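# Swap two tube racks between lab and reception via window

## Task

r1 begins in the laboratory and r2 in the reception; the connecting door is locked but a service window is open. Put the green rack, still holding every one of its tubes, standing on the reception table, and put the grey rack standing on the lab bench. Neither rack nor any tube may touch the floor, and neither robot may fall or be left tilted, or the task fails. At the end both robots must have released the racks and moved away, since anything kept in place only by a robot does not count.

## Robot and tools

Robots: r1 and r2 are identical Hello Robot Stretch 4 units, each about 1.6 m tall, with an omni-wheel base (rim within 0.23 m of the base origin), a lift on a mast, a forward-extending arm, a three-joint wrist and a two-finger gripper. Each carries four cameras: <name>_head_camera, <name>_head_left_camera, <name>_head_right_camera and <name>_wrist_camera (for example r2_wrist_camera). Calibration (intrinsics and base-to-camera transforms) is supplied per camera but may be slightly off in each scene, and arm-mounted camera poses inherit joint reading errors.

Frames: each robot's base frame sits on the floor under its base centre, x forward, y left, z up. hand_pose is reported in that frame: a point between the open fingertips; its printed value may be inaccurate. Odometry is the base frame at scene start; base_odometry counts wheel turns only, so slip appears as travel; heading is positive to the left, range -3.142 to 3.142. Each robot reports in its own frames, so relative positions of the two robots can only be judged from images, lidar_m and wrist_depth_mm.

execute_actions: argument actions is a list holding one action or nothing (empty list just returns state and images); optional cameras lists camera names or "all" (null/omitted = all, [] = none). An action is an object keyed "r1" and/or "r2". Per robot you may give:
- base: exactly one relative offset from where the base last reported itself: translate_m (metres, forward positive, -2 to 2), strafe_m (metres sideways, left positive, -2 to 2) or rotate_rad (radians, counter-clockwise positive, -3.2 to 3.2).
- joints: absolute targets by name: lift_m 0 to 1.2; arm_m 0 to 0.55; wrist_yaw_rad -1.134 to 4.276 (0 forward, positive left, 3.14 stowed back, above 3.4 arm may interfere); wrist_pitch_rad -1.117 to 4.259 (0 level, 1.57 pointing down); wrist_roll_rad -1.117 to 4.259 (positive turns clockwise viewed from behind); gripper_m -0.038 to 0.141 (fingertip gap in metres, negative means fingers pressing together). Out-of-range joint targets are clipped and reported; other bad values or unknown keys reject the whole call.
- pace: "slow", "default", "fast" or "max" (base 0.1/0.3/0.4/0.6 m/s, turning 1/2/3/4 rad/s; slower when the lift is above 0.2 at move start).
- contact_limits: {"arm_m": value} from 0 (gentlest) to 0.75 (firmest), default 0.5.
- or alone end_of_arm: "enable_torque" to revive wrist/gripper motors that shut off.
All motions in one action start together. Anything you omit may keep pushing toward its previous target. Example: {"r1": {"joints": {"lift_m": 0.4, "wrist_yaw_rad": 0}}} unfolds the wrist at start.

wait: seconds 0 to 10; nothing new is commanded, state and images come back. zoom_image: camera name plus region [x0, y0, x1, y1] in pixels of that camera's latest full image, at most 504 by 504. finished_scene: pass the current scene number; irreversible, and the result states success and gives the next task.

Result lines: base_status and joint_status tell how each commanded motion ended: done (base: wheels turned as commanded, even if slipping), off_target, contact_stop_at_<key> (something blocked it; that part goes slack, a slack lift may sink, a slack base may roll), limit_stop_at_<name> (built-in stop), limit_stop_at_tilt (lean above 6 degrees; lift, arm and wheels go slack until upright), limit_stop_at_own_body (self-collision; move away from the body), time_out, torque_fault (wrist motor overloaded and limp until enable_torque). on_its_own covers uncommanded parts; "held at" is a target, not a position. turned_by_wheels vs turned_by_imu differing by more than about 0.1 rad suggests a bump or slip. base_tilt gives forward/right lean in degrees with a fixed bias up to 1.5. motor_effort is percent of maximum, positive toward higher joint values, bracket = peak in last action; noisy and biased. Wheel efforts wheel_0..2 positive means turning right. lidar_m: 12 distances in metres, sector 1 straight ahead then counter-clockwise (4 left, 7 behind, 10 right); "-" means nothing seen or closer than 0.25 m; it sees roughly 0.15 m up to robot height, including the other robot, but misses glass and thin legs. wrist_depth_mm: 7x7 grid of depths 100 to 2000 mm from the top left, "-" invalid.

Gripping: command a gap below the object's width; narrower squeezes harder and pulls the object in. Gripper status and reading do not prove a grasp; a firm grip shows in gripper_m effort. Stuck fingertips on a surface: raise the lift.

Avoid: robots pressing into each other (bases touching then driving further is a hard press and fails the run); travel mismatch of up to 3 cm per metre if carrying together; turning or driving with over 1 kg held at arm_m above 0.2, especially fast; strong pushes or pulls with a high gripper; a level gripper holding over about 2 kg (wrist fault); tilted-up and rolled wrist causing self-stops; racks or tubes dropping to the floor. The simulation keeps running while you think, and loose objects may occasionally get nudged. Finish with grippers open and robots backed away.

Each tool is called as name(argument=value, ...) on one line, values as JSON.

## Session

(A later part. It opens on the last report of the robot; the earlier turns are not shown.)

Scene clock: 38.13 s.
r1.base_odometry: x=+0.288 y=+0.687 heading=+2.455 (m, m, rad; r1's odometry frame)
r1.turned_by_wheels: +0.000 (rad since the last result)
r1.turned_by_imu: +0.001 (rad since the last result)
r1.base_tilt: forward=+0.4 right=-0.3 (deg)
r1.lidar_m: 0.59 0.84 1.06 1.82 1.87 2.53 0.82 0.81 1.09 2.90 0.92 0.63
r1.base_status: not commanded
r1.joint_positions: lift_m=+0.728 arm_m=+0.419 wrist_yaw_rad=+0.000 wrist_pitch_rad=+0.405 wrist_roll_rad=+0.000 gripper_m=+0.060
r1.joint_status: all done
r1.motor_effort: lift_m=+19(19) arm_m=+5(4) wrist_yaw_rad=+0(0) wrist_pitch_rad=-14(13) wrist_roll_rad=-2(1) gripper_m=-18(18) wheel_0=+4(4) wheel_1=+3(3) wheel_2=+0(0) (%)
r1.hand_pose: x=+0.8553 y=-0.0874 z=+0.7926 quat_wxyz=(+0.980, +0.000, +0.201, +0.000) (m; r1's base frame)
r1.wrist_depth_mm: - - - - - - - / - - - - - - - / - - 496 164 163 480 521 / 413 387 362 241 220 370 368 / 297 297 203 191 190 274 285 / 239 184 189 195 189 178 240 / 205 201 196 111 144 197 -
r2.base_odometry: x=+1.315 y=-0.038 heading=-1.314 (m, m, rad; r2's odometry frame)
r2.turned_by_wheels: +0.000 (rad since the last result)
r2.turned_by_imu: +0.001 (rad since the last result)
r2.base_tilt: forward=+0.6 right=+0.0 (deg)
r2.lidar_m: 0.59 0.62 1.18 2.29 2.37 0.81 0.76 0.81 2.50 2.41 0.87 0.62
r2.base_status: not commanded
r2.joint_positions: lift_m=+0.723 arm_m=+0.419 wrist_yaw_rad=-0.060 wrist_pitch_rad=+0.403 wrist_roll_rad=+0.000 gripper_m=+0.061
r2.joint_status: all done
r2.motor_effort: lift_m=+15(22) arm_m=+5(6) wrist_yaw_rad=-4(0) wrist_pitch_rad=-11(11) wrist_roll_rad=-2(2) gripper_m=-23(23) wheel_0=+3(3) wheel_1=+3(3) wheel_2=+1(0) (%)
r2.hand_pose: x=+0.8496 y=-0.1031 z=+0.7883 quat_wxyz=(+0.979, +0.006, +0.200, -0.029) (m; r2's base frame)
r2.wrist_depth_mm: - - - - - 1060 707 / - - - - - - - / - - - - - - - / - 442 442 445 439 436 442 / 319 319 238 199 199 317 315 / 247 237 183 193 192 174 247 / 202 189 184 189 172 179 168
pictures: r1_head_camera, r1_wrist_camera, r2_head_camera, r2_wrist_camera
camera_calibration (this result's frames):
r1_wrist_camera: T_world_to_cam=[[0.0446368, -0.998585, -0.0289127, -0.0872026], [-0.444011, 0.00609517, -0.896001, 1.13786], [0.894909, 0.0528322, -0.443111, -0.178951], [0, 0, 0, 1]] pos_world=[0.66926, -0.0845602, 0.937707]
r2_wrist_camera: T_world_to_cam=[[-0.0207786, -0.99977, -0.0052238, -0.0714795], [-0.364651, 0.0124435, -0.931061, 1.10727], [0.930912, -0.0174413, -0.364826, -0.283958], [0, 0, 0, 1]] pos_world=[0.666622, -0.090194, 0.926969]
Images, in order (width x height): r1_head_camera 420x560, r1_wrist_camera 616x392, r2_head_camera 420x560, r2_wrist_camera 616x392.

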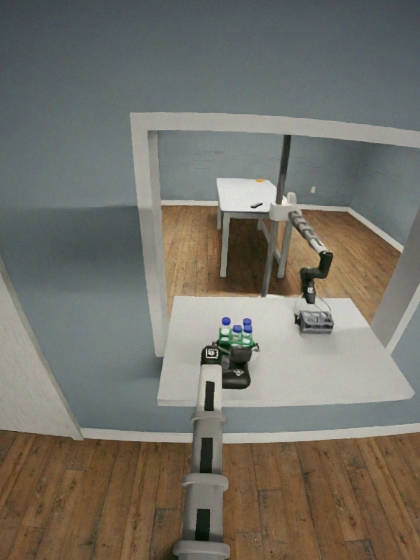

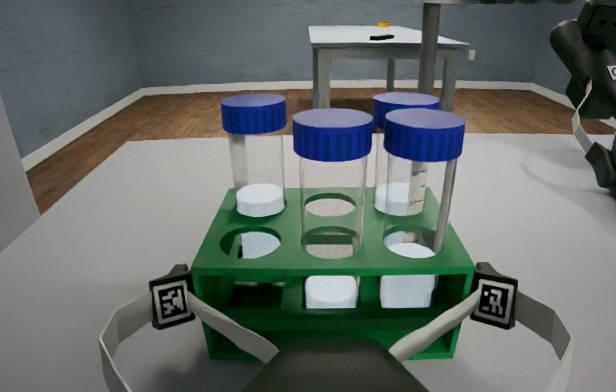

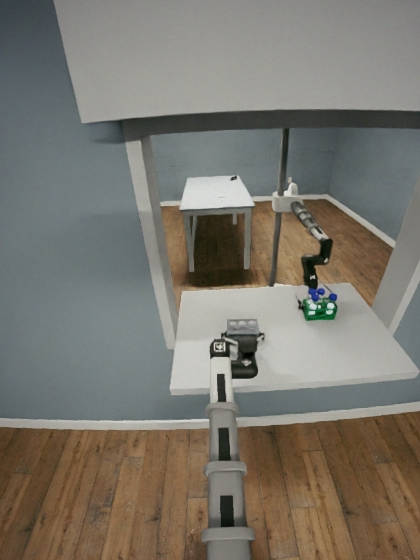

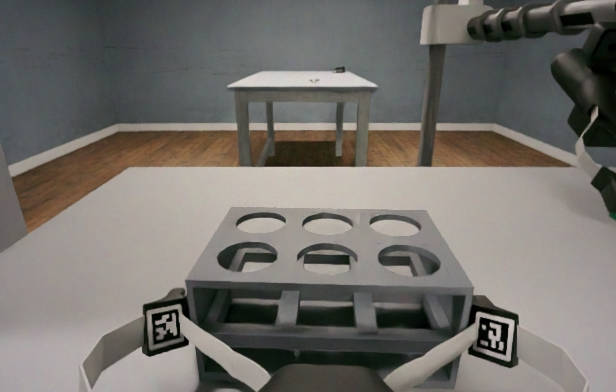

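execute_actions(actions=[{"r1":{"joints":{"gripper_m":0.141}},"r2":{"joints":{"gripper_m":0.141}}}], cameras=[])

execute_actions(actions=[{"r1":{"joints":{"arm_m":0.33,"lift_m":0.732},"pace":"fast"},"r2":{"joints":{"arm_m":0.33,"lift_m":0.727},"pace":"fast"}}], cameras=["r1_wrist_camera","r2_wrist_camera"])

execute_actions(actions=[{"r1":{"base":{"strafe_m":-0.34},"pace":"fast"},"r2":{"base":{"strafe_m":-0.34},"pace":"fast"}}], cameras=["r1_wrist_camera","r2_wrist_camera","r1_head_camera","r2_head_camera"])

Scene clock: 40.20 s.
r1.base_odometry: x=+0.288 y=+0.687 heading=+2.455 (m, m, rad; r1's odometry frame)
r1.turned_by_wheels: +0.000 (rad since the last result)
r1.turned_by_imu: +0.001 (rad since the last result)
r1.base_tilt: forward=+0.3 right=-0.3 (deg)
r1.lidar_m: 0.59 0.82 1.09 1.83 1.91 2.52 0.80 0.80 1.09 2.89 0.90 0.64
r1.base_status: not commanded
r1.joint_positions: lift_m=+0.728 arm_m=+0.419 wrist_yaw_rad=+0.000 wrist_pitch_rad=+0.402 wrist_roll_rad=+0.000 gripper_m=+0.141
r1.joint_status: all done
r1.motor_effort: lift_m=+19(19) arm_m=+5(5) wrist_yaw_rad=+0(0) wrist_pitch_rad=-3(12) wrist_roll_rad=-1(2) gripper_m=+1(15) wheel_0=+4(4) wheel_1=+4(3) wheel_2=+1(0) (%)
r1.hand_pose: x=+0.8557 y=-0.0874 z=+0.7935 quat_wxyz=(+0.980, +0.000, +0.200, +0.000) (m; r1's base frame)
r1.wrist_depth_mm: - - - - - - - / - - - - - - - / - - 508 190 182 535 539 / 424 394 368 257 233 379 377 / 301 303 220 219 206 281 289 / 242 235 212 210 208 206 235 / 208 204 211 111 202 200 -
r2.base_odometry: x=+1.315 y=-0.038 heading=-1.314 (m, m, rad; r2's odometry frame)
r2.turned_by_wheels: +0.000 (rad since the last result)
r2.turned_by_imu: +0.001 (rad since the last result)
r2.base_tilt: forward=+0.3 right=+0.1 (deg)
r2.lidar_m: 0.59 0.62 1.17 2.31 2.39 0.81 0.76 0.79 2.49 2.42 0.90 0.62
r2.base_status: not commanded
r2.joint_positions: lift_m=+0.723 arm_m=+0.419 wrist_yaw_rad=-0.060 wrist_pitch_rad=+0.402 wrist_roll_rad=+0.000 gripper_m=+0.141
r2.joint_status: all done
r2.motor_effort: lift_m=+16(15) arm_m=+5(5) wrist_yaw_rad=-2(3) wrist_pitch_rad=-7(12) wrist_roll_rad=-2(2) gripper_m=+1(24) wheel_0=+3(3) wheel_1=+3(3) wheel_2=+0(1) (%)
r2.hand_pose: x=+0.8498 y=-0.1032 z=+0.7888 quat_wxyz=(+0.979, +0.006, +0.199, -0.029) (m; r2's base frame)
r2.wrist_depth_mm: - - - - - 1060 699 / - - - - - - - / - - - - - - - / - 445 445 445 449 449 442 / 320 320 238 214 213 320 319 / 249 238 195 224 208 198 248 / 204 196 204 181 197 196 204
pictures: none
No camera images: the call's "cameras" was empty. Leave "cameras" out to get every camera's image.

Scene clock: 41.27 s.
r1.base_odometry: x=+0.288 y=+0.687 heading=+2.455 (m, m, rad; r1's odometry frame)
r1.turned_by_wheels: +0.000 (rad since the last result)
r1.turned_by_imu: +0.000 (rad since the last result)
r1.base_tilt: forward=+0.3 right=-0.3 (deg)
r1.lidar_m: 0.61 0.84 1.10 1.83 1.91 2.49 0.81 0.79 1.10 2.89 0.93 0.60
r1.base_status: not commanded
r1.joint_positions: lift_m=+0.732 arm_m=+0.331 wrist_yaw_rad=+0.000 wrist_pitch_rad=+0.402 wrist_roll_rad=+0.000 gripper_m=+0.141
r1.joint_status: all done
r1.motor_effort: lift_m=+22(22) arm_m=-4(6) wrist_yaw_rad=+1(0) wrist_pitch_rad=-3(3) wrist_roll_rad=-1(1) gripper_m=+2(1) wheel_0=+4(4) wheel_1=+3(4) wheel_2=+0(0) (%)
r1.hand_pose: x=+0.7671 y=-0.0875 z=+0.7971 quat_wxyz=(+0.980, +0.000, +0.200, +0.000) (m; r1's base frame)
r1.wrist_depth_mm: - - - - - - 640 / 370 - - - 1308 - - / 373 - 564 343 504 544 544 / 359 402 377 309 296 387 384 / 307 307 294 293 291 298 294 / 248 240 233 249 230 225 240 / 212 208 216 111 206 204 -
r2.base_odometry: x=+1.315 y=-0.038 heading=-1.314 (m, m, rad; r2's odometry frame)
r2.turned_by_wheels: +0.000 (rad since the last result)
r2.turned_by_imu: +0.000 (rad since the last result)
r2.base_tilt: forward=+0.6 right=-0.1 (deg)
r2.lidar_m: 0.60 0.64 1.18 2.31 2.39 0.81 0.77 0.78 2.50 2.42 0.88 0.63
r2.base_status: not commanded
r2.joint_positions: lift_m=+0.727 arm_m=+0.331 wrist_yaw_rad=-0.060 wrist_pitch_rad=+0.402 wrist_roll_rad=+0.000 gripper_m=+0.141
r2.joint_status: all done
r2.motor_effort: lift_m=+24(25) arm_m=-5(6) wrist_yaw_rad=-2(4) wrist_pitch_rad=-6(7) wrist_roll_rad=-2(2) gripper_m=-1(1) wheel_0=+3(3) wheel_1=+3(3) wheel_2=+0(1) (%)
r2.hand_pose: x=+0.7616 y=-0.1032 z=+0.7920 quat_wxyz=(+0.979, +0.006, +0.200, -0.030) (m; r2's base frame)
r2.wrist_depth_mm: - - - - - 1138 647 / 377 - - - - - 661 / 379 - - - - - - / 379 455 421 322 394 455 421 / 327 329 310 286 301 327 327 / 255 244 217 255 255 202 253 / 208 201 209 183 200 201 208
pictures: r1_wrist_camera, r2_wrist_camera
camera_calibration (this result's frames):
r1_wrist_camera: T_world_to_cam=[[0.0444144, -0.998601, -0.0287051, -0.0832235], [-0.441295, 0.00616705, -0.897341, 1.10179], [0.896262, 0.0525223, -0.440403, -0.101278], [0, 0, 0, 1]] pos_world=[0.580685, -0.0845824, 0.941693]
r2_wrist_camera: T_world_to_cam=[[-0.0212073, -0.999762, -0.00516751, -0.0731306], [-0.363299, 0.0125216, -0.931588, 1.07795], [0.931431, -0.0178791, -0.363478, -0.202159], [0, 0, 0, 1]] pos_world=[0.578365, -0.0902252, 0.930348]
Images, in order (width x height): r1_wrist_camera 616x392, r2_wrist_camera 616x392.

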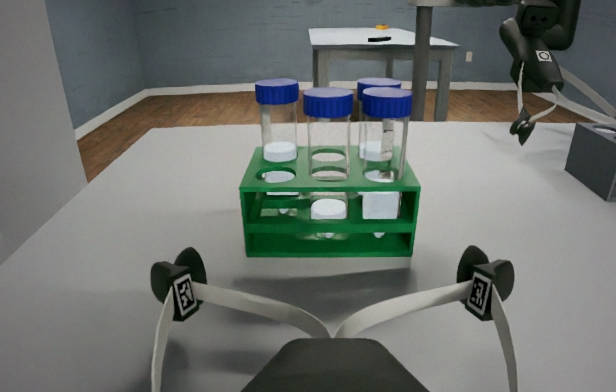

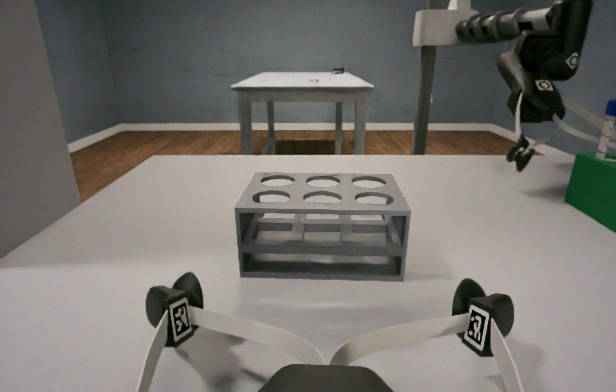

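Scene clock: 43.33 s.
r1.base_odometry: x=+0.504 y=+0.950 heading=+2.455 (m, m, rad; r1's odometry frame)
r1.turned_by_wheels: +0.000 (rad since the last result)
r1.turned_by_imu: +0.002 (rad since the last result)
r1.base_tilt: forward=+0.4 right=-0.2 (deg)
r1.lidar_m: 0.62 0.63 1.15 2.19 2.25 2.97 0.76 0.78 2.67 2.56 1.26 0.66
r1.base_status: done
r1.joint_positions: lift_m=+0.732 arm_m=+0.331 wrist_yaw_rad=+0.000 wrist_pitch_rad=+0.402 wrist_roll_rad=+0.000 gripper_m=+0.141
r1.joint_status: not commanded
r1.motor_effort: lift_m=+22(22) arm_m=-4(4) wrist_yaw_rad=+0(1) wrist_pitch_rad=-4(4) wrist_roll_rad=-1(2) gripper_m=+1(0) wheel_0=+3(15) wheel_1=+0(14) wheel_2=+0(0) (%)
r1.hand_pose: x=+0.7671 y=-0.0874 z=+0.7971 quat_wxyz=(+0.980, +0.000, +0.200, +0.000) (m; r1's base frame)
r1.wrist_depth_mm: - 668 1921 - - - - / - - - - - - - / 544 539 564 424 439 544 - / 362 402 399 373 368 387 382 / 307 309 307 306 304 298 294 / 247 239 231 249 230 224 239 / 212 208 216 111 206 204 -
r2.base_odometry: x=+0.986 y=-0.124 heading=-1.315 (m, m, rad; r2's odometry frame)
r2.turned_by_wheels: +0.000 (rad since the last result)
r2.turned_by_imu: +0.002 (rad since the last result)
r2.base_tilt: forward=+0.5 right=+0.0 (deg)
r2.lidar_m: 0.60 0.62 1.19 2.64 2.74 0.80 0.76 3.01 2.16 2.07 1.20 0.62
r2.base_status: done
r2.joint_positions: lift_m=+0.727 arm_m=+0.331 wrist_yaw_rad=-0.060 wrist_pitch_rad=+0.402 wrist_roll_rad=+0.000 gripper_m=+0.141
r2.joint_status: not commanded
r2.motor_effort: lift_m=+25(25) arm_m=-5(5) wrist_yaw_rad=-4(3) wrist_pitch_rad=-7(5) wrist_roll_rad=-2(2) gripper_m=+0(1) wheel_0=-2(12) wheel_1=+1(13) wheel_2=+0(1) (%)
r2.hand_pose: x=+0.7616 y=-0.1032 z=+0.7920 quat_wxyz=(+0.979, +0.006, +0.200, -0.029) (m; r2's base frame)
r2.wrist_depth_mm: - - 891 - - - - / - 676 - - - - - / - - - - - - - / 421 452 455 373 373 455 421 / 327 327 327 325 329 327 325 / 254 244 217 255 255 202 253 / 208 201 209 183 202 201 208
pictures: r1_head_camera, r1_wrist_camera, r2_head_camera, r2_wrist_camera
camera_calibration (this result's frames):
r1_wrist_camera: T_world_to_cam=[[0.0444757, -0.998598, -0.0287053, -0.0832539], [-0.441295, 0.00614009, -0.897341, 1.10179], [0.896259, 0.0525774, -0.440403, -0.101273], [0, 0, 0, 1]] pos_world=[0.580686, -0.0845776, 0.941693]
r2_wrist_camera: T_world_to_cam=[[-0.0210423, -0.999765, -0.00516771, -0.0732132], [-0.363301, 0.0124618, -0.931588, 1.07795], [0.931434, -0.0177253, -0.363478, -0.202157], [0, 0, 0, 1]] pos_world=[0.578376, -0.0902126, 0.930348]
Images, in order (width x height): r1_head_camera 420x560, r1_wrist_camera 616x392, r2_head_camera 420x560, r2_wrist_camera 616x392.

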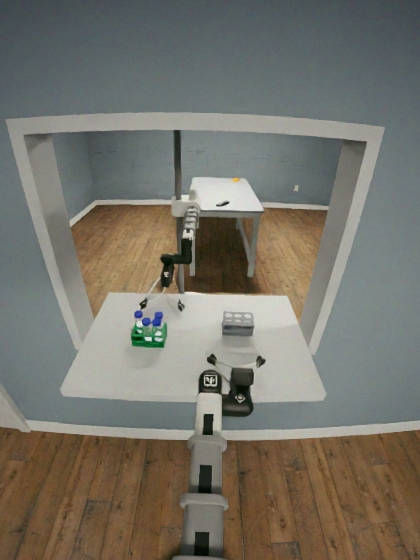

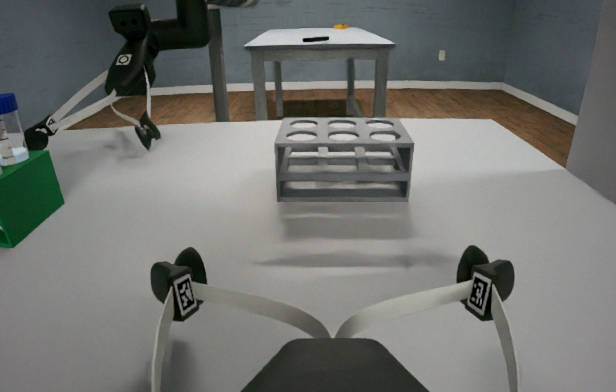

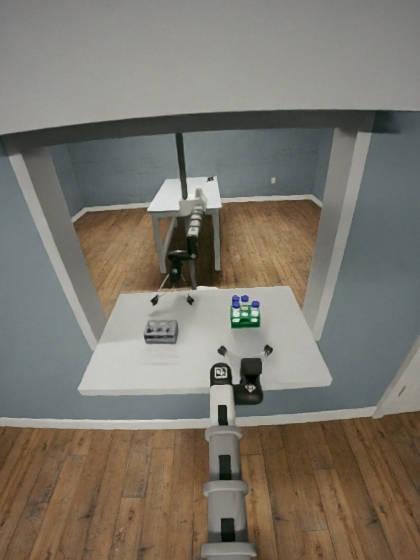

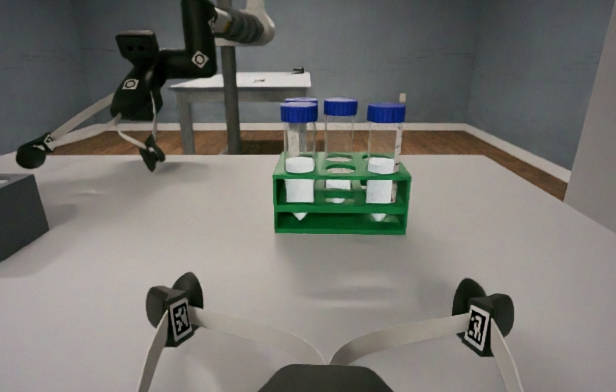

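execute_actions(actions=[{"r1":{"base":{"strafe_m":-0.013},"joints":{"arm_m":0.475,"lift_m":0.729},"contact_limits":{"arm_m":0.2}},"r2":{"base":{"strafe_m":-0.019},"joints":{"arm_m":0.46,"lift_m":0.724},"contact_limits":{"arm_m":0.2}}}], cameras=["r1_wrist_camera","r2_wrist_camera"])

Scene clock: 45.07 s.
r1.base_odometry: x=+0.512 y=+0.960 heading=+2.455 (m, m, rad; r1's odometry frame)
r1.turned_by_wheels: +0.000 (rad since the last result)
r1.turned_by_imu: +0.001 (rad since the last result)
r1.base_tilt: forward=+0.4 right=-0.3 (deg)
r1.lidar_m: 0.58 0.61 1.15 2.20 2.25 2.98 0.76 0.78 2.64 2.53 1.27 0.65
r1.base_status: done
r1.joint_positions: lift_m=+0.729 arm_m=+0.474 wrist_yaw_rad=+0.000 wrist_pitch_rad=+0.402 wrist_roll_rad=+0.000 gripper_m=+0.141
r1.joint_status: all done
r1.motor_effort: lift_m=+19(21) arm_m=+5(3) wrist_yaw_rad=+0(1) wrist_pitch_rad=-2(4) wrist_roll_rad=-2(2) gripper_m=-1(1) wheel_0=+4(12) wheel_1=-3(10) wheel_2=+0(0) (%)
r1.contact_limits: arm_m 0.2
r1.hand_pose: x=+0.9106 y=-0.0874 z=+0.7945 quat_wxyz=(+0.980, +0.000, +0.200, +0.000) (m; r1's base frame)
r1.wrist_depth_mm: 418 - - - - - - / 433 - - - - - - / - - 1229 - - - - / 397 394 368 267 265 379 389 / 301 303 274 268 265 294 291 / 244 236 229 245 227 221 236 / 208 204 212 111 203 202 -
r2.base_odometry: x=+0.968 y=-0.129 heading=-1.315 (m, m, rad; r2's odometry frame)
r2.turned_by_wheels: +0.000 (rad since the last result)
r2.turned_by_imu: +0.000 (rad since the last result)
r2.base_tilt: forward=+0.6 right=+0.1 (deg)
r2.lidar_m: 0.60 0.63 1.17 2.66 2.76 0.79 0.77 2.97 2.14 2.04 1.19 0.63
r2.base_status: done
r2.joint_positions: lift_m=+0.724 arm_m=+0.459 wrist_yaw_rad=-0.060 wrist_pitch_rad=+0.402 wrist_roll_rad=+0.000 gripper_m=+0.141
r2.joint_status: all done
r2.motor_effort: lift_m=+15(23) arm_m=+5(6) wrist_yaw_rad=-2(2) wrist_pitch_rad=-7(8) wrist_roll_rad=-2(2) gripper_m=+0(0) wheel_0=+1(10) wheel_1=+0(8) wheel_2=+0(0) (%)
r2.contact_limits: arm_m 0.2
r2.hand_pose: x=+0.8898 y=-0.1031 z=+0.7898 quat_wxyz=(+0.979, +0.006, +0.200, -0.029) (m; r2's base frame)
r2.wrist_depth_mm: - 466 1025 - - - - / 421 - - - - - - / - - 1983 254 - - - / 452 452 415 290 413 445 - / 322 322 290 245 233 322 320 / 250 240 217 239 237 202 249 / 204 198 206 181 198 198 204
pictures: r1_wrist_camera, r2_wrist_camera
camera_calibration (this result's frames):
r1_wrist_camera: T_world_to_cam=[[0.0446916, -0.998588, -0.0287022, -0.0898511], [-0.441237, 0.00604552, -0.89737, 1.16269], [0.896277, 0.0527694, -0.440344, -0.231056], [0, 0, 0, 1]] pos_world=[0.724129, -0.0845607, 0.939044]
r2_wrist_camera: T_world_to_cam=[[-0.0208361, -0.99977, -0.00516777, -0.0706578], [-0.363308, 0.012387, -0.931587, 1.12244], [0.931436, -0.0175331, -0.363482, -0.322337], [0, 0, 0, 1]] pos_world=[0.706555, -0.0901968, 0.928121]
Images, in order (width x height): r1_wrist_camera 616x392, r2_wrist_camera 616x392.

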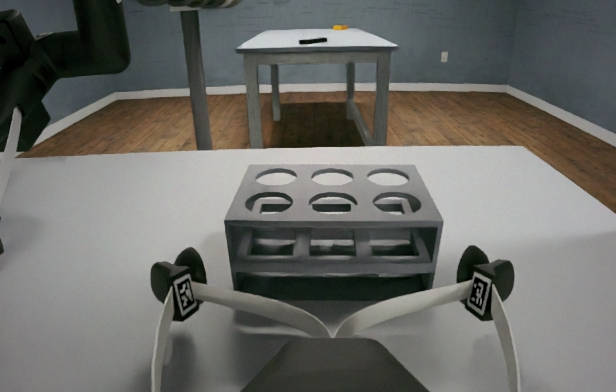

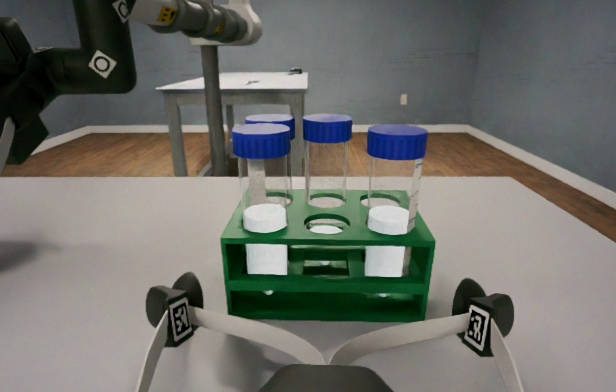

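execute_actions(actions=[{"r1":{"joints":{"arm_m":0.515},"contact_limits":{"arm_m":0.2}},"r2":{"joints":{"arm_m":0.50},"contact_limits":{"arm_m":0.2}}}], cameras=[])

execute_actions(actions=[{"r1":{"joints":{"gripper_m":0.06}},"r2":{"joints":{"gripper_m":0.06}}}], cameras=[])

execute_actions(actions=[{"r1":{"joints":{"lift_m":0.78,"arm_m":0.4}},"r2":{"joints":{"lift_m":0.775,"arm_m":0.4}}}], cameras=["r1_wrist_camera","r2_wrist_camera"])

Scene clock: 46.27 s.
r1.base_odometry: x=+0.512 y=+0.960 heading=+2.455 (m, m, rad; r1's odometry frame)
r1.turned_by_wheels: +0.000 (rad since the last result)
r1.turned_by_imu: +0.000 (rad since the last result)
r1.base_tilt: forward=+0.4 right=-0.1 (deg)
r1.lidar_m: 0.60 0.63 1.17 2.19 2.26 3.01 0.73 0.78 2.64 2.52 1.30 0.64
r1.base_status: not commanded
r1.joint_positions: lift_m=+0.729 arm_m=+0.514 wrist_yaw_rad=+0.000 wrist_pitch_rad=+0.402 wrist_roll_rad=+0.000 gripper_m=+0.141
r1.joint_status: all done
r1.motor_effort: lift_m=+18(18) arm_m=+5(5) wrist_yaw_rad=+0(0) wrist_pitch_rad=-3(4) wrist_roll_rad=-1(1) gripper_m=+0(1) wheel_0=+5(5) wheel_1=-3(3) wheel_2=+1(0) (%)
r1.contact_limits: arm_m 0.2
r1.hand_pose: x=+0.9506 y=-0.0874 z=+0.7945 quat_wxyz=(+0.980, +0.000, +0.200, +0.000) (m; r1's base frame)
r1.wrist_depth_mm: 340 - - - - - - / 366 - - - - - - / - - - - - - - / 399 397 389 366 362 379 389 / 303 303 223 222 218 223 290 / 243 236 206 221 218 204 236 / 208 204 212 111 203 201 -
r2.base_odometry: x=+0.968 y=-0.129 heading=-1.315 (m, m, rad; r2's odometry frame)
r2.turned_by_wheels: +0.000 (rad since the last result)
r2.turned_by_imu: +0.000 (rad since the last result)
r2.base_tilt: forward=+0.5 right=+0.0 (deg)
r2.lidar_m: 0.59 0.62 1.16 2.67 2.77 0.79 0.76 2.97 2.14 2.06 1.19 0.64
r2.base_status: not commanded
r2.joint_positions: lift_m=+0.724 arm_m=+0.499 wrist_yaw_rad=-0.060 wrist_pitch_rad=+0.402 wrist_roll_rad=+0.000 gripper_m=+0.141
r2.joint_status: all done
r2.motor_effort: lift_m=+15(15) arm_m=+5(5) wrist_yaw_rad=-4(3) wrist_pitch_rad=-7(7) wrist_roll_rad=-2(2) gripper_m=-1(1) wheel_0=+1(1) wheel_1=+0(0) wheel_2=+0(0) (%)
r2.contact_limits: arm_m 0.2
r2.hand_pose: x=+0.9298 y=-0.1032 z=+0.7898 quat_wxyz=(+0.979, +0.006, +0.200, -0.029) (m; r2's base frame)
r2.wrist_depth_mm: 340 559 991 - - - - / 351 - - - - - - / - - 1182 216 - - - / 449 452 415 415 413 452 - / 322 322 214 216 192 322 320 / 250 240 195 205 196 191 250 / 204 198 202 181 198 198 204
pictures: none
No camera images: the call's "cameras" was empty. Leave "cameras" out to get every camera's image.

Scene clock: 48.10 s.
r1.base_odometry: x=+0.512 y=+0.960 heading=+2.455 (m, m, rad; r1's odometry frame)
r1.turned_by_wheels: +0.000 (rad since the last result)
r1.turned_by_imu: +0.000 (rad since the last result)
r1.base_tilt: forward=+0.3 right=-0.3 (deg)
r1.lidar_m: 0.62 0.62 1.17 2.21 2.26 3.02 0.75 0.76 2.65 2.53 1.27 0.67
r1.base_status: not commanded
r1.joint_positions: lift_m=+0.729 arm_m=+0.514 wrist_yaw_rad=+0.000 wrist_pitch_rad=+0.403 wrist_roll_rad=+0.000 gripper_m=+0.060
r1.joint_status: all done
r1.motor_effort: lift_m=+18(18) arm_m=+5(5) wrist_yaw_rad=+0(0) wrist_pitch_rad=-7(8) wrist_roll_rad=-1(2) gripper_m=-23(22) wheel_0=+5(5) wheel_1=-3(3) wheel_2=+0(0) (%)
r1.hand_pose: x=+0.9505 y=-0.0874 z=+0.7942 quat_wxyz=(+0.980, +0.000, +0.200, +0.000) (m; r1's base frame)
r1.wrist_depth_mm: 340 - - - - - - / 368 - - - - - - / - - - - - - - / 397 392 387 364 359 377 387 / 300 301 201 190 189 278 287 / 242 184 189 207 196 176 242 / 208 203 198 111 144 200 -
r2.base_odometry: x=+0.968 y=-0.129 heading=-1.315 (m, m, rad; r2's odometry frame)
r2.turned_by_wheels: +0.000 (rad since the last result)
r2.turned_by_imu: +0.000 (rad since the last result)
r2.base_tilt: forward=+0.6 right=+0.1 (deg)
r2.lidar_m: 0.59 0.64 1.19 2.67 2.78 0.80 0.74 2.99 2.13 2.06 1.20 0.62
r2.base_status: not commanded
r2.joint_positions: lift_m=+0.724 arm_m=+0.499 wrist_yaw_rad=-0.060 wrist_pitch_rad=+0.405 wrist_roll_rad=+0.000 gripper_m=+0.061
r2.joint_status: all done
r2.motor_effort: lift_m=+15(15) arm_m=+5(6) wrist_yaw_rad=-2(4) wrist_pitch_rad=-14(15) wrist_roll_rad=-2(2) gripper_m=-22(23) wheel_0=+1(1) wheel_1=+0(0) wheel_2=+0(0) (%)
r2.hand_pose: x=+0.9295 y=-0.1032 z=+0.7890 quat_wxyz=(+0.979, +0.006, +0.201, -0.029) (m; r2's base frame)
r2.wrist_depth_mm: 340 - 1008 - - - - / 355 - - - - - - / - - 173 205 173 - - / 442 439 407 442 436 439 - / 317 317 182 198 179 315 315 / 246 236 179 186 176 174 246 / 201 189 183 188 171 174 168
pictures: none
No camera images: the call's "cameras" was empty. Leave "cameras" out to get every camera's image.

Scene clock: 49.47 s.
r1.base_odometry: x=+0.512 y=+0.960 heading=+2.455 (m, m, rad; r1's odometry frame)
r1.turned_by_wheels: +0.000 (rad since the last result)
r1.turned_by_imu: +0.000 (rad since the last result)
r1.base_tilt: forward=+0.3 right=-0.3 (deg)
r1.lidar_m: 0.62 0.64 1.15 2.21 2.26 3.00 0.75 0.77 2.61 2.52 1.27 0.63
r1.base_status: not commanded
r1.joint_positions: lift_m=+0.780 arm_m=+0.401 wrist_yaw_rad=+0.000 wrist_pitch_rad=+0.404 wrist_roll_rad=+0.000 gripper_m=+0.060
r1.joint_status: all done
r1.motor_effort: lift_m=+23(24) arm_m=-4(4) wrist_yaw_rad=+1(0) wrist_pitch_rad=-9(7) wrist_roll_rad=-1(2) gripper_m=-23(22) wheel_0=+5(5) wheel_1=-3(3) wheel_2=+1(0) (%)
r1.hand_pose: x=+0.8370 y=-0.0874 z=+0.8447 quat_wxyz=(+0.980, +0.000, +0.200, +0.000) (m; r1's base frame)
r1.wrist_depth_mm: 492 539 - - - - - / 480 - - - - - - / 394 - - - - - - / 455 512 504 469 466 488 - / 389 392 201 190 189 357 375 / 314 184 189 206 196 176 314 / 268 263 256 111 144 258 -
r2.base_odometry: x=+0.968 y=-0.129 heading=-1.315 (m, m, rad; r2's odometry frame)
r2.turned_by_wheels: +0.000 (rad since the last result)
r2.turned_by_imu: +0.000 (rad since the last result)
r2.base_tilt: forward=+0.5 right=+0.1 (deg)
r2.lidar_m: 0.60 0.65 1.18 2.65 2.77 0.80 0.77 2.99 2.14 2.04 1.17 0.63
r2.base_status: not commanded
r2.joint_positions: lift_m=+0.775 arm_m=+0.401 wrist_yaw_rad=-0.060 wrist_pitch_rad=+0.405 wrist_roll_rad=+0.000 gripper_m=+0.061
r2.joint_status: all done
r2.motor_effort: lift_m=+26(27) arm_m=-5(6) wrist_yaw_rad=+0(2) wrist_pitch_rad=-16(16) wrist_roll_rad=-1(0) gripper_m=-23(22) wheel_0=+1(1) wheel_1=+0(1) wheel_2=+0(0) (%)
r2.hand_pose: x=+0.8312 y=-0.1032 z=+0.8391 quat_wxyz=(+0.979, +0.006, +0.201, -0.029) (m; r2's base frame)
r2.wrist_depth_mm: - 549 1078 - - - - / 508 564 1921 - - - - / 459 - 173 206 174 - - / 377 580 535 574 574 - - / 415 418 183 198 178 413 415 / 322 310 179 186 176 174 322 / 265 248 183 188 172 174 198
pictures: r1_wrist_camera, r2_wrist_camera
camera_calibration (this result's frames):
r1_wrist_camera: T_world_to_cam=[[0.0444484, -0.998597, -0.0287687, -0.0849158], [-0.44258, 0.00613377, -0.896708, 1.17584], [0.895627, 0.0525897, -0.441686, -0.14133], [0, 0, 0, 1]] pos_world=[0.650755, -0.0845765, 0.989516]
r2_wrist_camera: T_world_to_cam=[[-0.021126, -0.999763, -0.0051878, -0.071426], [-0.366024, 0.012563, -0.93052, 1.14852], [0.930365, -0.0177593, -0.366203, -0.246734], [0, 0, 0, 1]] pos_world=[0.648429, -0.0902197, 0.977993]
Images, in order (width x height): r1_wrist_camera 616x392, r2_wrist_camera 616x392.

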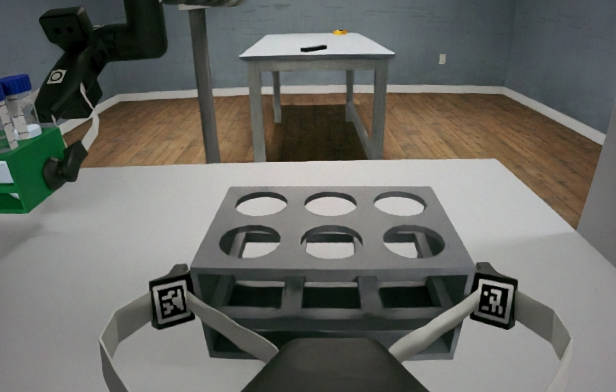

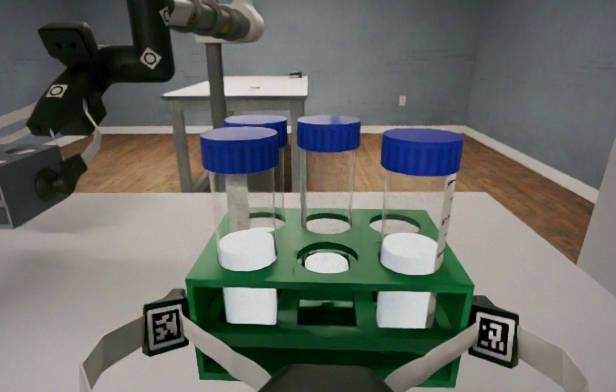

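execute_actions(actions=[{"r1":{"base":{"translate_m":-0.12},"joints":{"arm_m":0.2},"pace":"fast"},"r2":{"base":{"translate_m":-0.12},"joints":{"arm_m":0.2},"pace":"fast"}}], cameras=[])

execute_actions(actions=[{"r1":{"base":{"rotate_rad":-2.9},"joints":{"lift_m":0.8}},"r2":{"base":{"rotate_rad":-3.1},"joints":{"lift_m":0.8}}}], cameras=["r1_wrist_camera","r2_wrist_camera","r1_head_camera","r2_head_camera"])

Scene clock: 51.13 s.
r1.base_odometry: x=+0.604 y=+0.884 heading=+2.454 (m, m, rad; r1's odometry frame)
r1.turned_by_wheels: -0.001 (rad since the last result)
r1.turned_by_imu: +0.000 (rad since the last result)
r1.base_tilt: forward=+0.3 right=-0.2 (deg)
r1.lidar_m: 0.64 0.74 1.31 2.19 2.26 3.00 0.63 0.66 2.66 2.51 1.44 0.78
r1.base_status: done
r1.joint_positions: lift_m=+0.780 arm_m=+0.201 wrist_yaw_rad=+0.000 wrist_pitch_rad=+0.404 wrist_roll_rad=+0.000 gripper_m=+0.060
r1.joint_status: all done
r1.motor_effort: lift_m=+23(23) arm_m=-4(7) wrist_yaw_rad=+1(1) wrist_pitch_rad=-8(9) wrist_roll_rad=-1(1) gripper_m=-19(21) wheel_0=-3(9) wheel_1=-4(9) wheel_2=-2(13) (%)
r1.hand_pose: x=+0.6369 y=-0.0875 z=+0.8447 quat_wxyz=(+0.980, +0.000, +0.200, +0.000) (m; r1's base frame)
r1.wrist_depth_mm: - - - - - - 484 / - - - - - - 517 / 750 732 715 699 691 627 549 / 517 512 504 473 469 488 574 / 392 392 201 190 189 377 382 / 707 184 189 206 196 176 699 / 759 759 759 111 144 768 -
r2.base_odometry: x=+0.937 y=-0.013 heading=-1.315 (m, m, rad; r2's odometry frame)
r2.turned_by_wheels: +0.000 (rad since the last result)
r2.turned_by_imu: +0.000 (rad since the last result)
r2.base_tilt: forward=+0.4 right=+0.1 (deg)
r2.lidar_m: 0.57 0.74 1.36 2.67 2.74 0.67 0.65 2.97 2.15 2.05 1.29 0.75
r2.base_status: done
r2.joint_positions: lift_m=+0.775 arm_m=+0.201 wrist_yaw_rad=-0.060 wrist_pitch_rad=+0.405 wrist_roll_rad=+0.000 gripper_m=+0.061
r2.joint_status: all done
r2.motor_effort: lift_m=+26(26) arm_m=-4(5) wrist_yaw_rad=-1(1) wrist_pitch_rad=-15(15) wrist_roll_rad=-1(2) gripper_m=-23(23) wheel_0=-1(7) wheel_1=-2(8) wheel_2=-3(12) (%)
r2.hand_pose: x=+0.6312 y=-0.1032 z=+0.8390 quat_wxyz=(+0.979, +0.006, +0.201, -0.030) (m; r2's base frame)
r2.wrist_depth_mm: - - - - - - 469 / - - 1661 - - 597 496 / - - 173 206 173 559 525 / 580 585 539 574 580 544 559 / 418 418 187 197 178 418 580 / 357 351 179 186 176 174 357 / 676 683 183 189 172 174 668
pictures: none
No camera images: the call's "cameras" was empty. Leave "cameras" out to get every camera's image.

Scene clock: 53.97 s.
r1.base_odometry: x=+0.604 y=+0.884 heading=-0.445 (m, m, rad; r1's odometry frame)
r1.turned_by_wheels: -2.899 (rad since the last result)
r1.turned_by_imu: -2.971 (rad since the last result)
r1.base_tilt: forward=+0.4 right=-0.2 (deg)
r1.lidar_m: 0.62 0.69 2.55 2.30 1.19 0.72 0.75 0.82 1.64 2.17 2.42 0.65
r1.base_status: done
r1.joint_positions: lift_m=+0.800 arm_m=+0.201 wrist_yaw_rad=+0.000 wrist_pitch_rad=+0.404 wrist_roll_rad=+0.000 gripper_m=+0.060
r1.joint_status: all done
r1.motor_effort: lift_m=+23(24) arm_m=-4(4) wrist_yaw_rad=+1(2) wrist_pitch_rad=-8(11) wrist_roll_rad=-2(1) gripper_m=-19(21) wheel_0=+5(10) wheel_1=+5(11) wheel_2=+4(10) (%)
r1.hand_pose: x=+0.6369 y=-0.0875 z=+0.8648 quat_wxyz=(+0.980, +0.000, +0.200, +0.000) (m; r1's base frame)
r1.wrist_depth_mm: - - - - - - - / - - - 1281 1281 - - / - 798 778 759 750 891 - / 564 554 554 512 508 535 - / 424 427 202 190 189 392 439 / 349 183 189 206 196 176 343 / 1205 353 304 111 144 282 -
r2.base_odometry: x=+0.937 y=-0.013 heading=+1.869 (m, m, rad; r2's odometry frame)
r2.turned_by_wheels: -3.100 (rad since the last result)
r2.turned_by_imu: -3.080 (rad since the last result)
r2.base_tilt: forward=+0.7 right=+0.1 (deg)
r2.lidar_m: 0.57 2.83 2.09 2.04 1.29 0.73 0.73 0.77 1.45 2.63 0.90 0.69
r2.base_status: done
r2.joint_positions: lift_m=+0.800 arm_m=+0.201 wrist_yaw_rad=-0.060 wrist_pitch_rad=+0.405 wrist_roll_rad=+0.000 gripper_m=+0.061
r2.joint_status: all done
r2.motor_effort: lift_m=+26(28) arm_m=-5(4) wrist_yaw_rad=-1(3) wrist_pitch_rad=-15(16) wrist_roll_rad=-1(1) gripper_m=-25(22) wheel_0=+1(8) wheel_1=+3(10) wheel_2=+2(9) (%)
r2.hand_pose: x=+0.6312 y=-0.1032 z=+0.8641 quat_wxyz=(+0.979, +0.006, +0.201, -0.029) (m; r2's base frame)
r2.wrist_depth_mm: - - - - - - - / - - - - - - - / - - 174 204 174 1042 - / - - - 654 597 640 640 / 1983 1921 183 198 177 421 466 / 1537 1464 179 186 176 174 362 / 1255 289 183 189 171 174 274
pictures: r1_head_camera, r1_wrist_camera, r2_head_camera, r2_wrist_camera
camera_calibration (this result's frames):
r1_wrist_camera: T_world_to_cam=[[0.0443984, -0.9986, -0.0287585, -0.0754379], [-0.442543, 0.00614888, -0.896726, 1.10527], [0.895647, 0.0525401, -0.44165, 0.0466666], [0, 0, 0, 1]] pos_world=[0.450681, -0.0845803, 1.00956]
r2_wrist_camera: T_world_to_cam=[[-0.0211131, -0.999764, -0.00513578, -0.0755779], [-0.366038, 0.0125101, -0.930516, 1.09856], [0.93036, -0.0177662, -0.366216, -0.0514492], [0, 0, 0, 1]] pos_world=[0.448386, -0.0902173, 1.003]
Images, in order (width x height): r1_head_camera 420x560, r1_wrist_camera 616x392, r2_head_camera 420x560, r2_wrist_camera 616x392.

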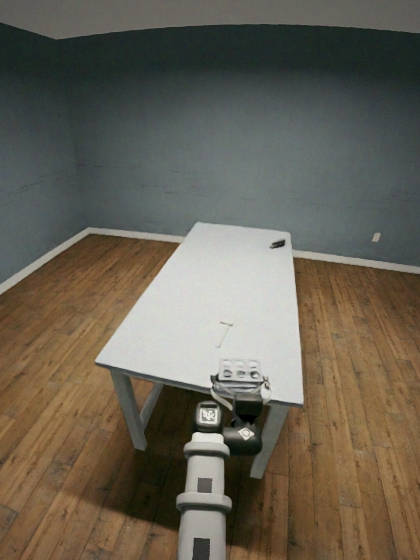

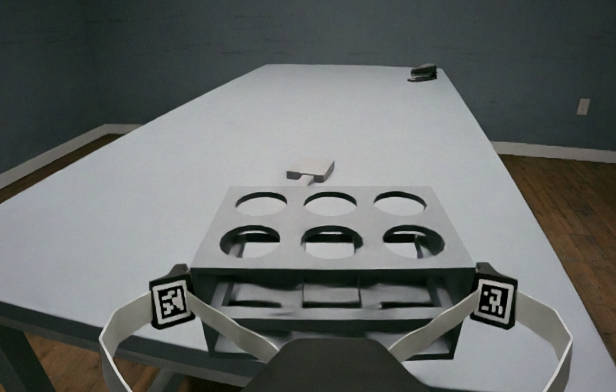

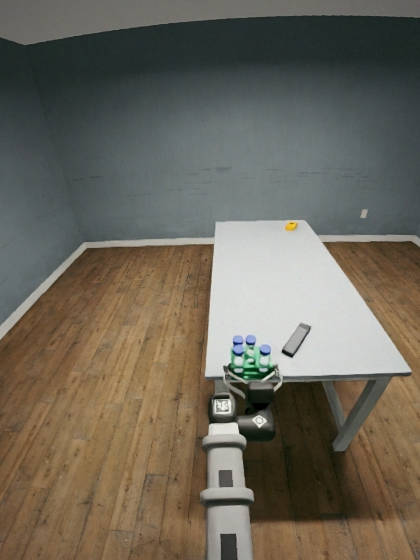

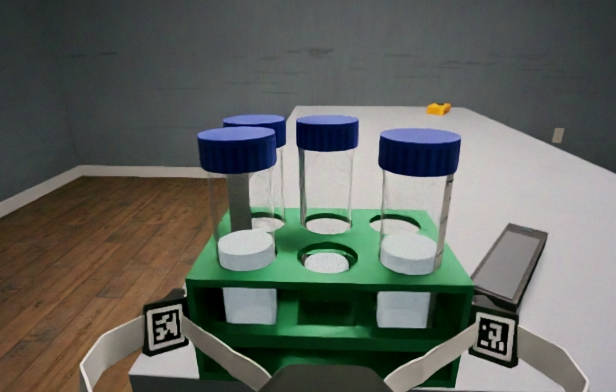

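execute_actions(actions=[{"r1":{"base":{"rotate_rad":-0.12},"joints":{"arm_m":0.42,"lift_m":0.77}},"r2":{"base":{"rotate_rad":-0.05},"joints":{"arm_m":0.5,"lift_m":0.77}}}], cameras=["r1_wrist_camera","r2_wrist_camera","r1_head_camera","r2_head_camera"])

Scene clock: 56.17 s.
r1.base_odometry: x=+0.604 y=+0.884 heading=-0.564 (m, m, rad; r1's odometry frame)
r1.turned_by_wheels: -0.119 (rad since the last result)
r1.turned_by_imu: -0.122 (rad since the last result)
r1.base_tilt: forward=+0.4 right=-0.3 (deg)
r1.lidar_m: 0.63 0.67 2.56 2.56 1.30 0.75 0.74 0.78 1.40 2.17 2.31 0.64
r1.base_status: done
r1.joint_positions: lift_m=+0.770 arm_m=+0.419 wrist_yaw_rad=+0.000 wrist_pitch_rad=+0.403 wrist_roll_rad=+0.000 gripper_m=+0.060
r1.joint_status: all done
r1.motor_effort: lift_m=+18(18) arm_m=+4(5) wrist_yaw_rad=-1(2) wrist_pitch_rad=-9(7) wrist_roll_rad=-1(2) gripper_m=-23(18) wheel_0=+3(9) wheel_1=+3(8) wheel_2=+2(10) (%)
r1.hand_pose: x=+0.8555 y=-0.0874 z=+0.8351 quat_wxyz=(+0.980, +0.000, +0.200, +0.000) (m; r1's base frame)
r1.wrist_depth_mm: - - - - - - - / - - 1160 1138 - - - / 715 691 676 668 654 - - / 492 484 480 449 442 - - / 373 370 202 190 189 359 1661 / 298 183 189 206 196 176 1397 / 256 251 244 111 144 247 -
r2.base_odometry: x=+0.937 y=-0.013 heading=+1.819 (m, m, rad; r2's odometry frame)
r2.turned_by_wheels: -0.050 (rad since the last result)
r2.turned_by_imu: -0.049 (rad since the last result)
r2.base_tilt: forward=+0.7 right=-0.1 (deg)
r2.lidar_m: 0.65 2.93 2.13 2.05 1.29 0.76 0.72 0.75 1.35 2.65 2.77 0.68
r2.base_status: done
r2.joint_positions: lift_m=+0.770 arm_m=+0.499 wrist_yaw_rad=-0.060 wrist_pitch_rad=+0.405 wrist_roll_rad=+0.000 gripper_m=+0.061
r2.joint_status: all done
r2.motor_effort: lift_m=+16(24) arm_m=+5(5) wrist_yaw_rad=-4(2) wrist_pitch_rad=-14(15) wrist_roll_rad=-2(1) gripper_m=-23(23) wheel_0=+2(5) wheel_1=+2(8) wheel_2=+0(7) (%)
r2.hand_pose: x=+0.9295 y=-0.1031 z=+0.8349 quat_wxyz=(+0.979, +0.006, +0.201, -0.029) (m; r2's base frame)
r2.wrist_depth_mm: - - - - - - - / - - - - - - - / - - 174 206 173 917 - / - - 521 564 564 559 559 / 1921 1808 183 198 179 404 404 / 1499 317 179 186 175 174 315 / 1182 242 183 189 172 174 195
pictures: r1_head_camera, r1_wrist_camera, r2_head_camera, r2_wrist_camera
camera_calibration (this result's frames):
r1_wrist_camera: T_world_to_cam=[[0.0446985, -0.998587, -0.0287537, -0.0861733], [-0.442459, 0.00601669, -0.896769, 1.17533], [0.895674, 0.0528066, -0.441564, -0.162222], [0, 0, 0, 1]] pos_world=[0.669186, -0.0845567, 0.979893]
r2_wrist_camera: T_world_to_cam=[[-0.0207297, -0.999772, -0.00511433, -0.0697083], [-0.365963, 0.0123482, -0.930548, 1.18053], [0.930399, -0.0174183, -0.366135, -0.339718], [0, 0, 0, 1]] pos_world=[0.74666, -0.0901873, 0.973804]
Images, in order (width x height): r1_head_camera 420x560, r1_wrist_camera 616x392, r2_head_camera 420x560, r2_wrist_camera 616x392.

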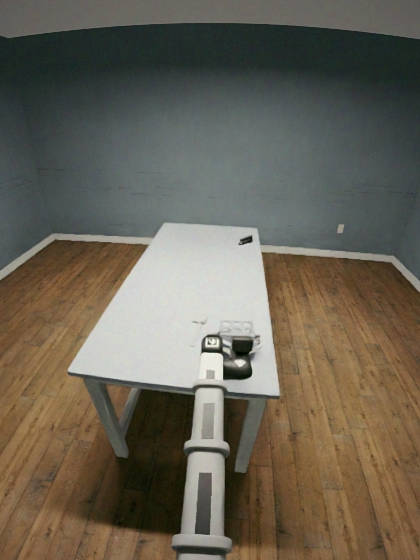

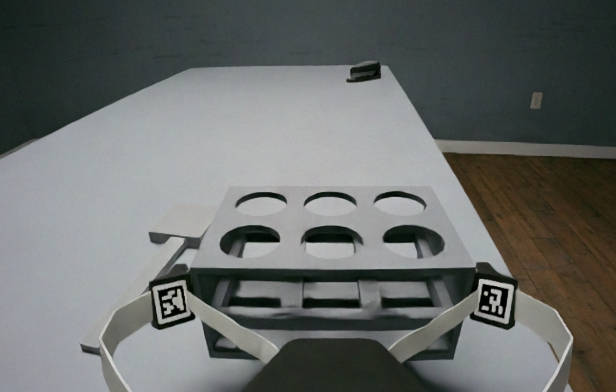

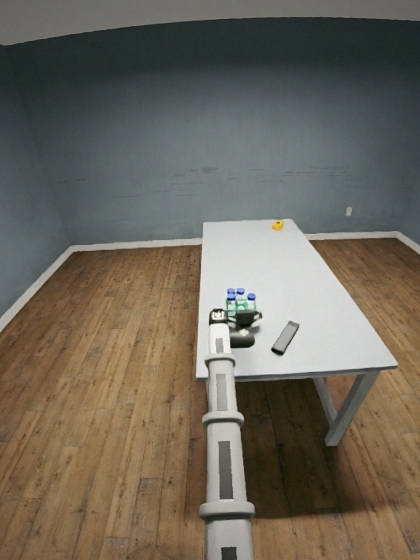

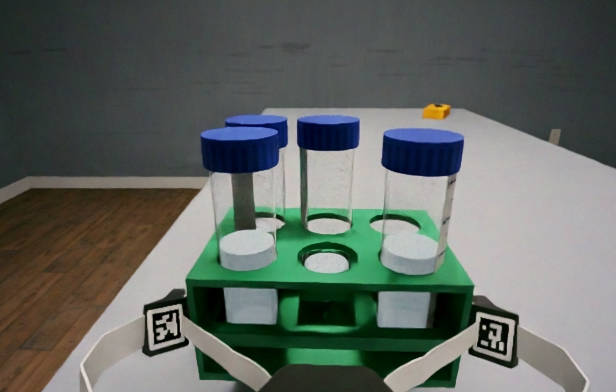

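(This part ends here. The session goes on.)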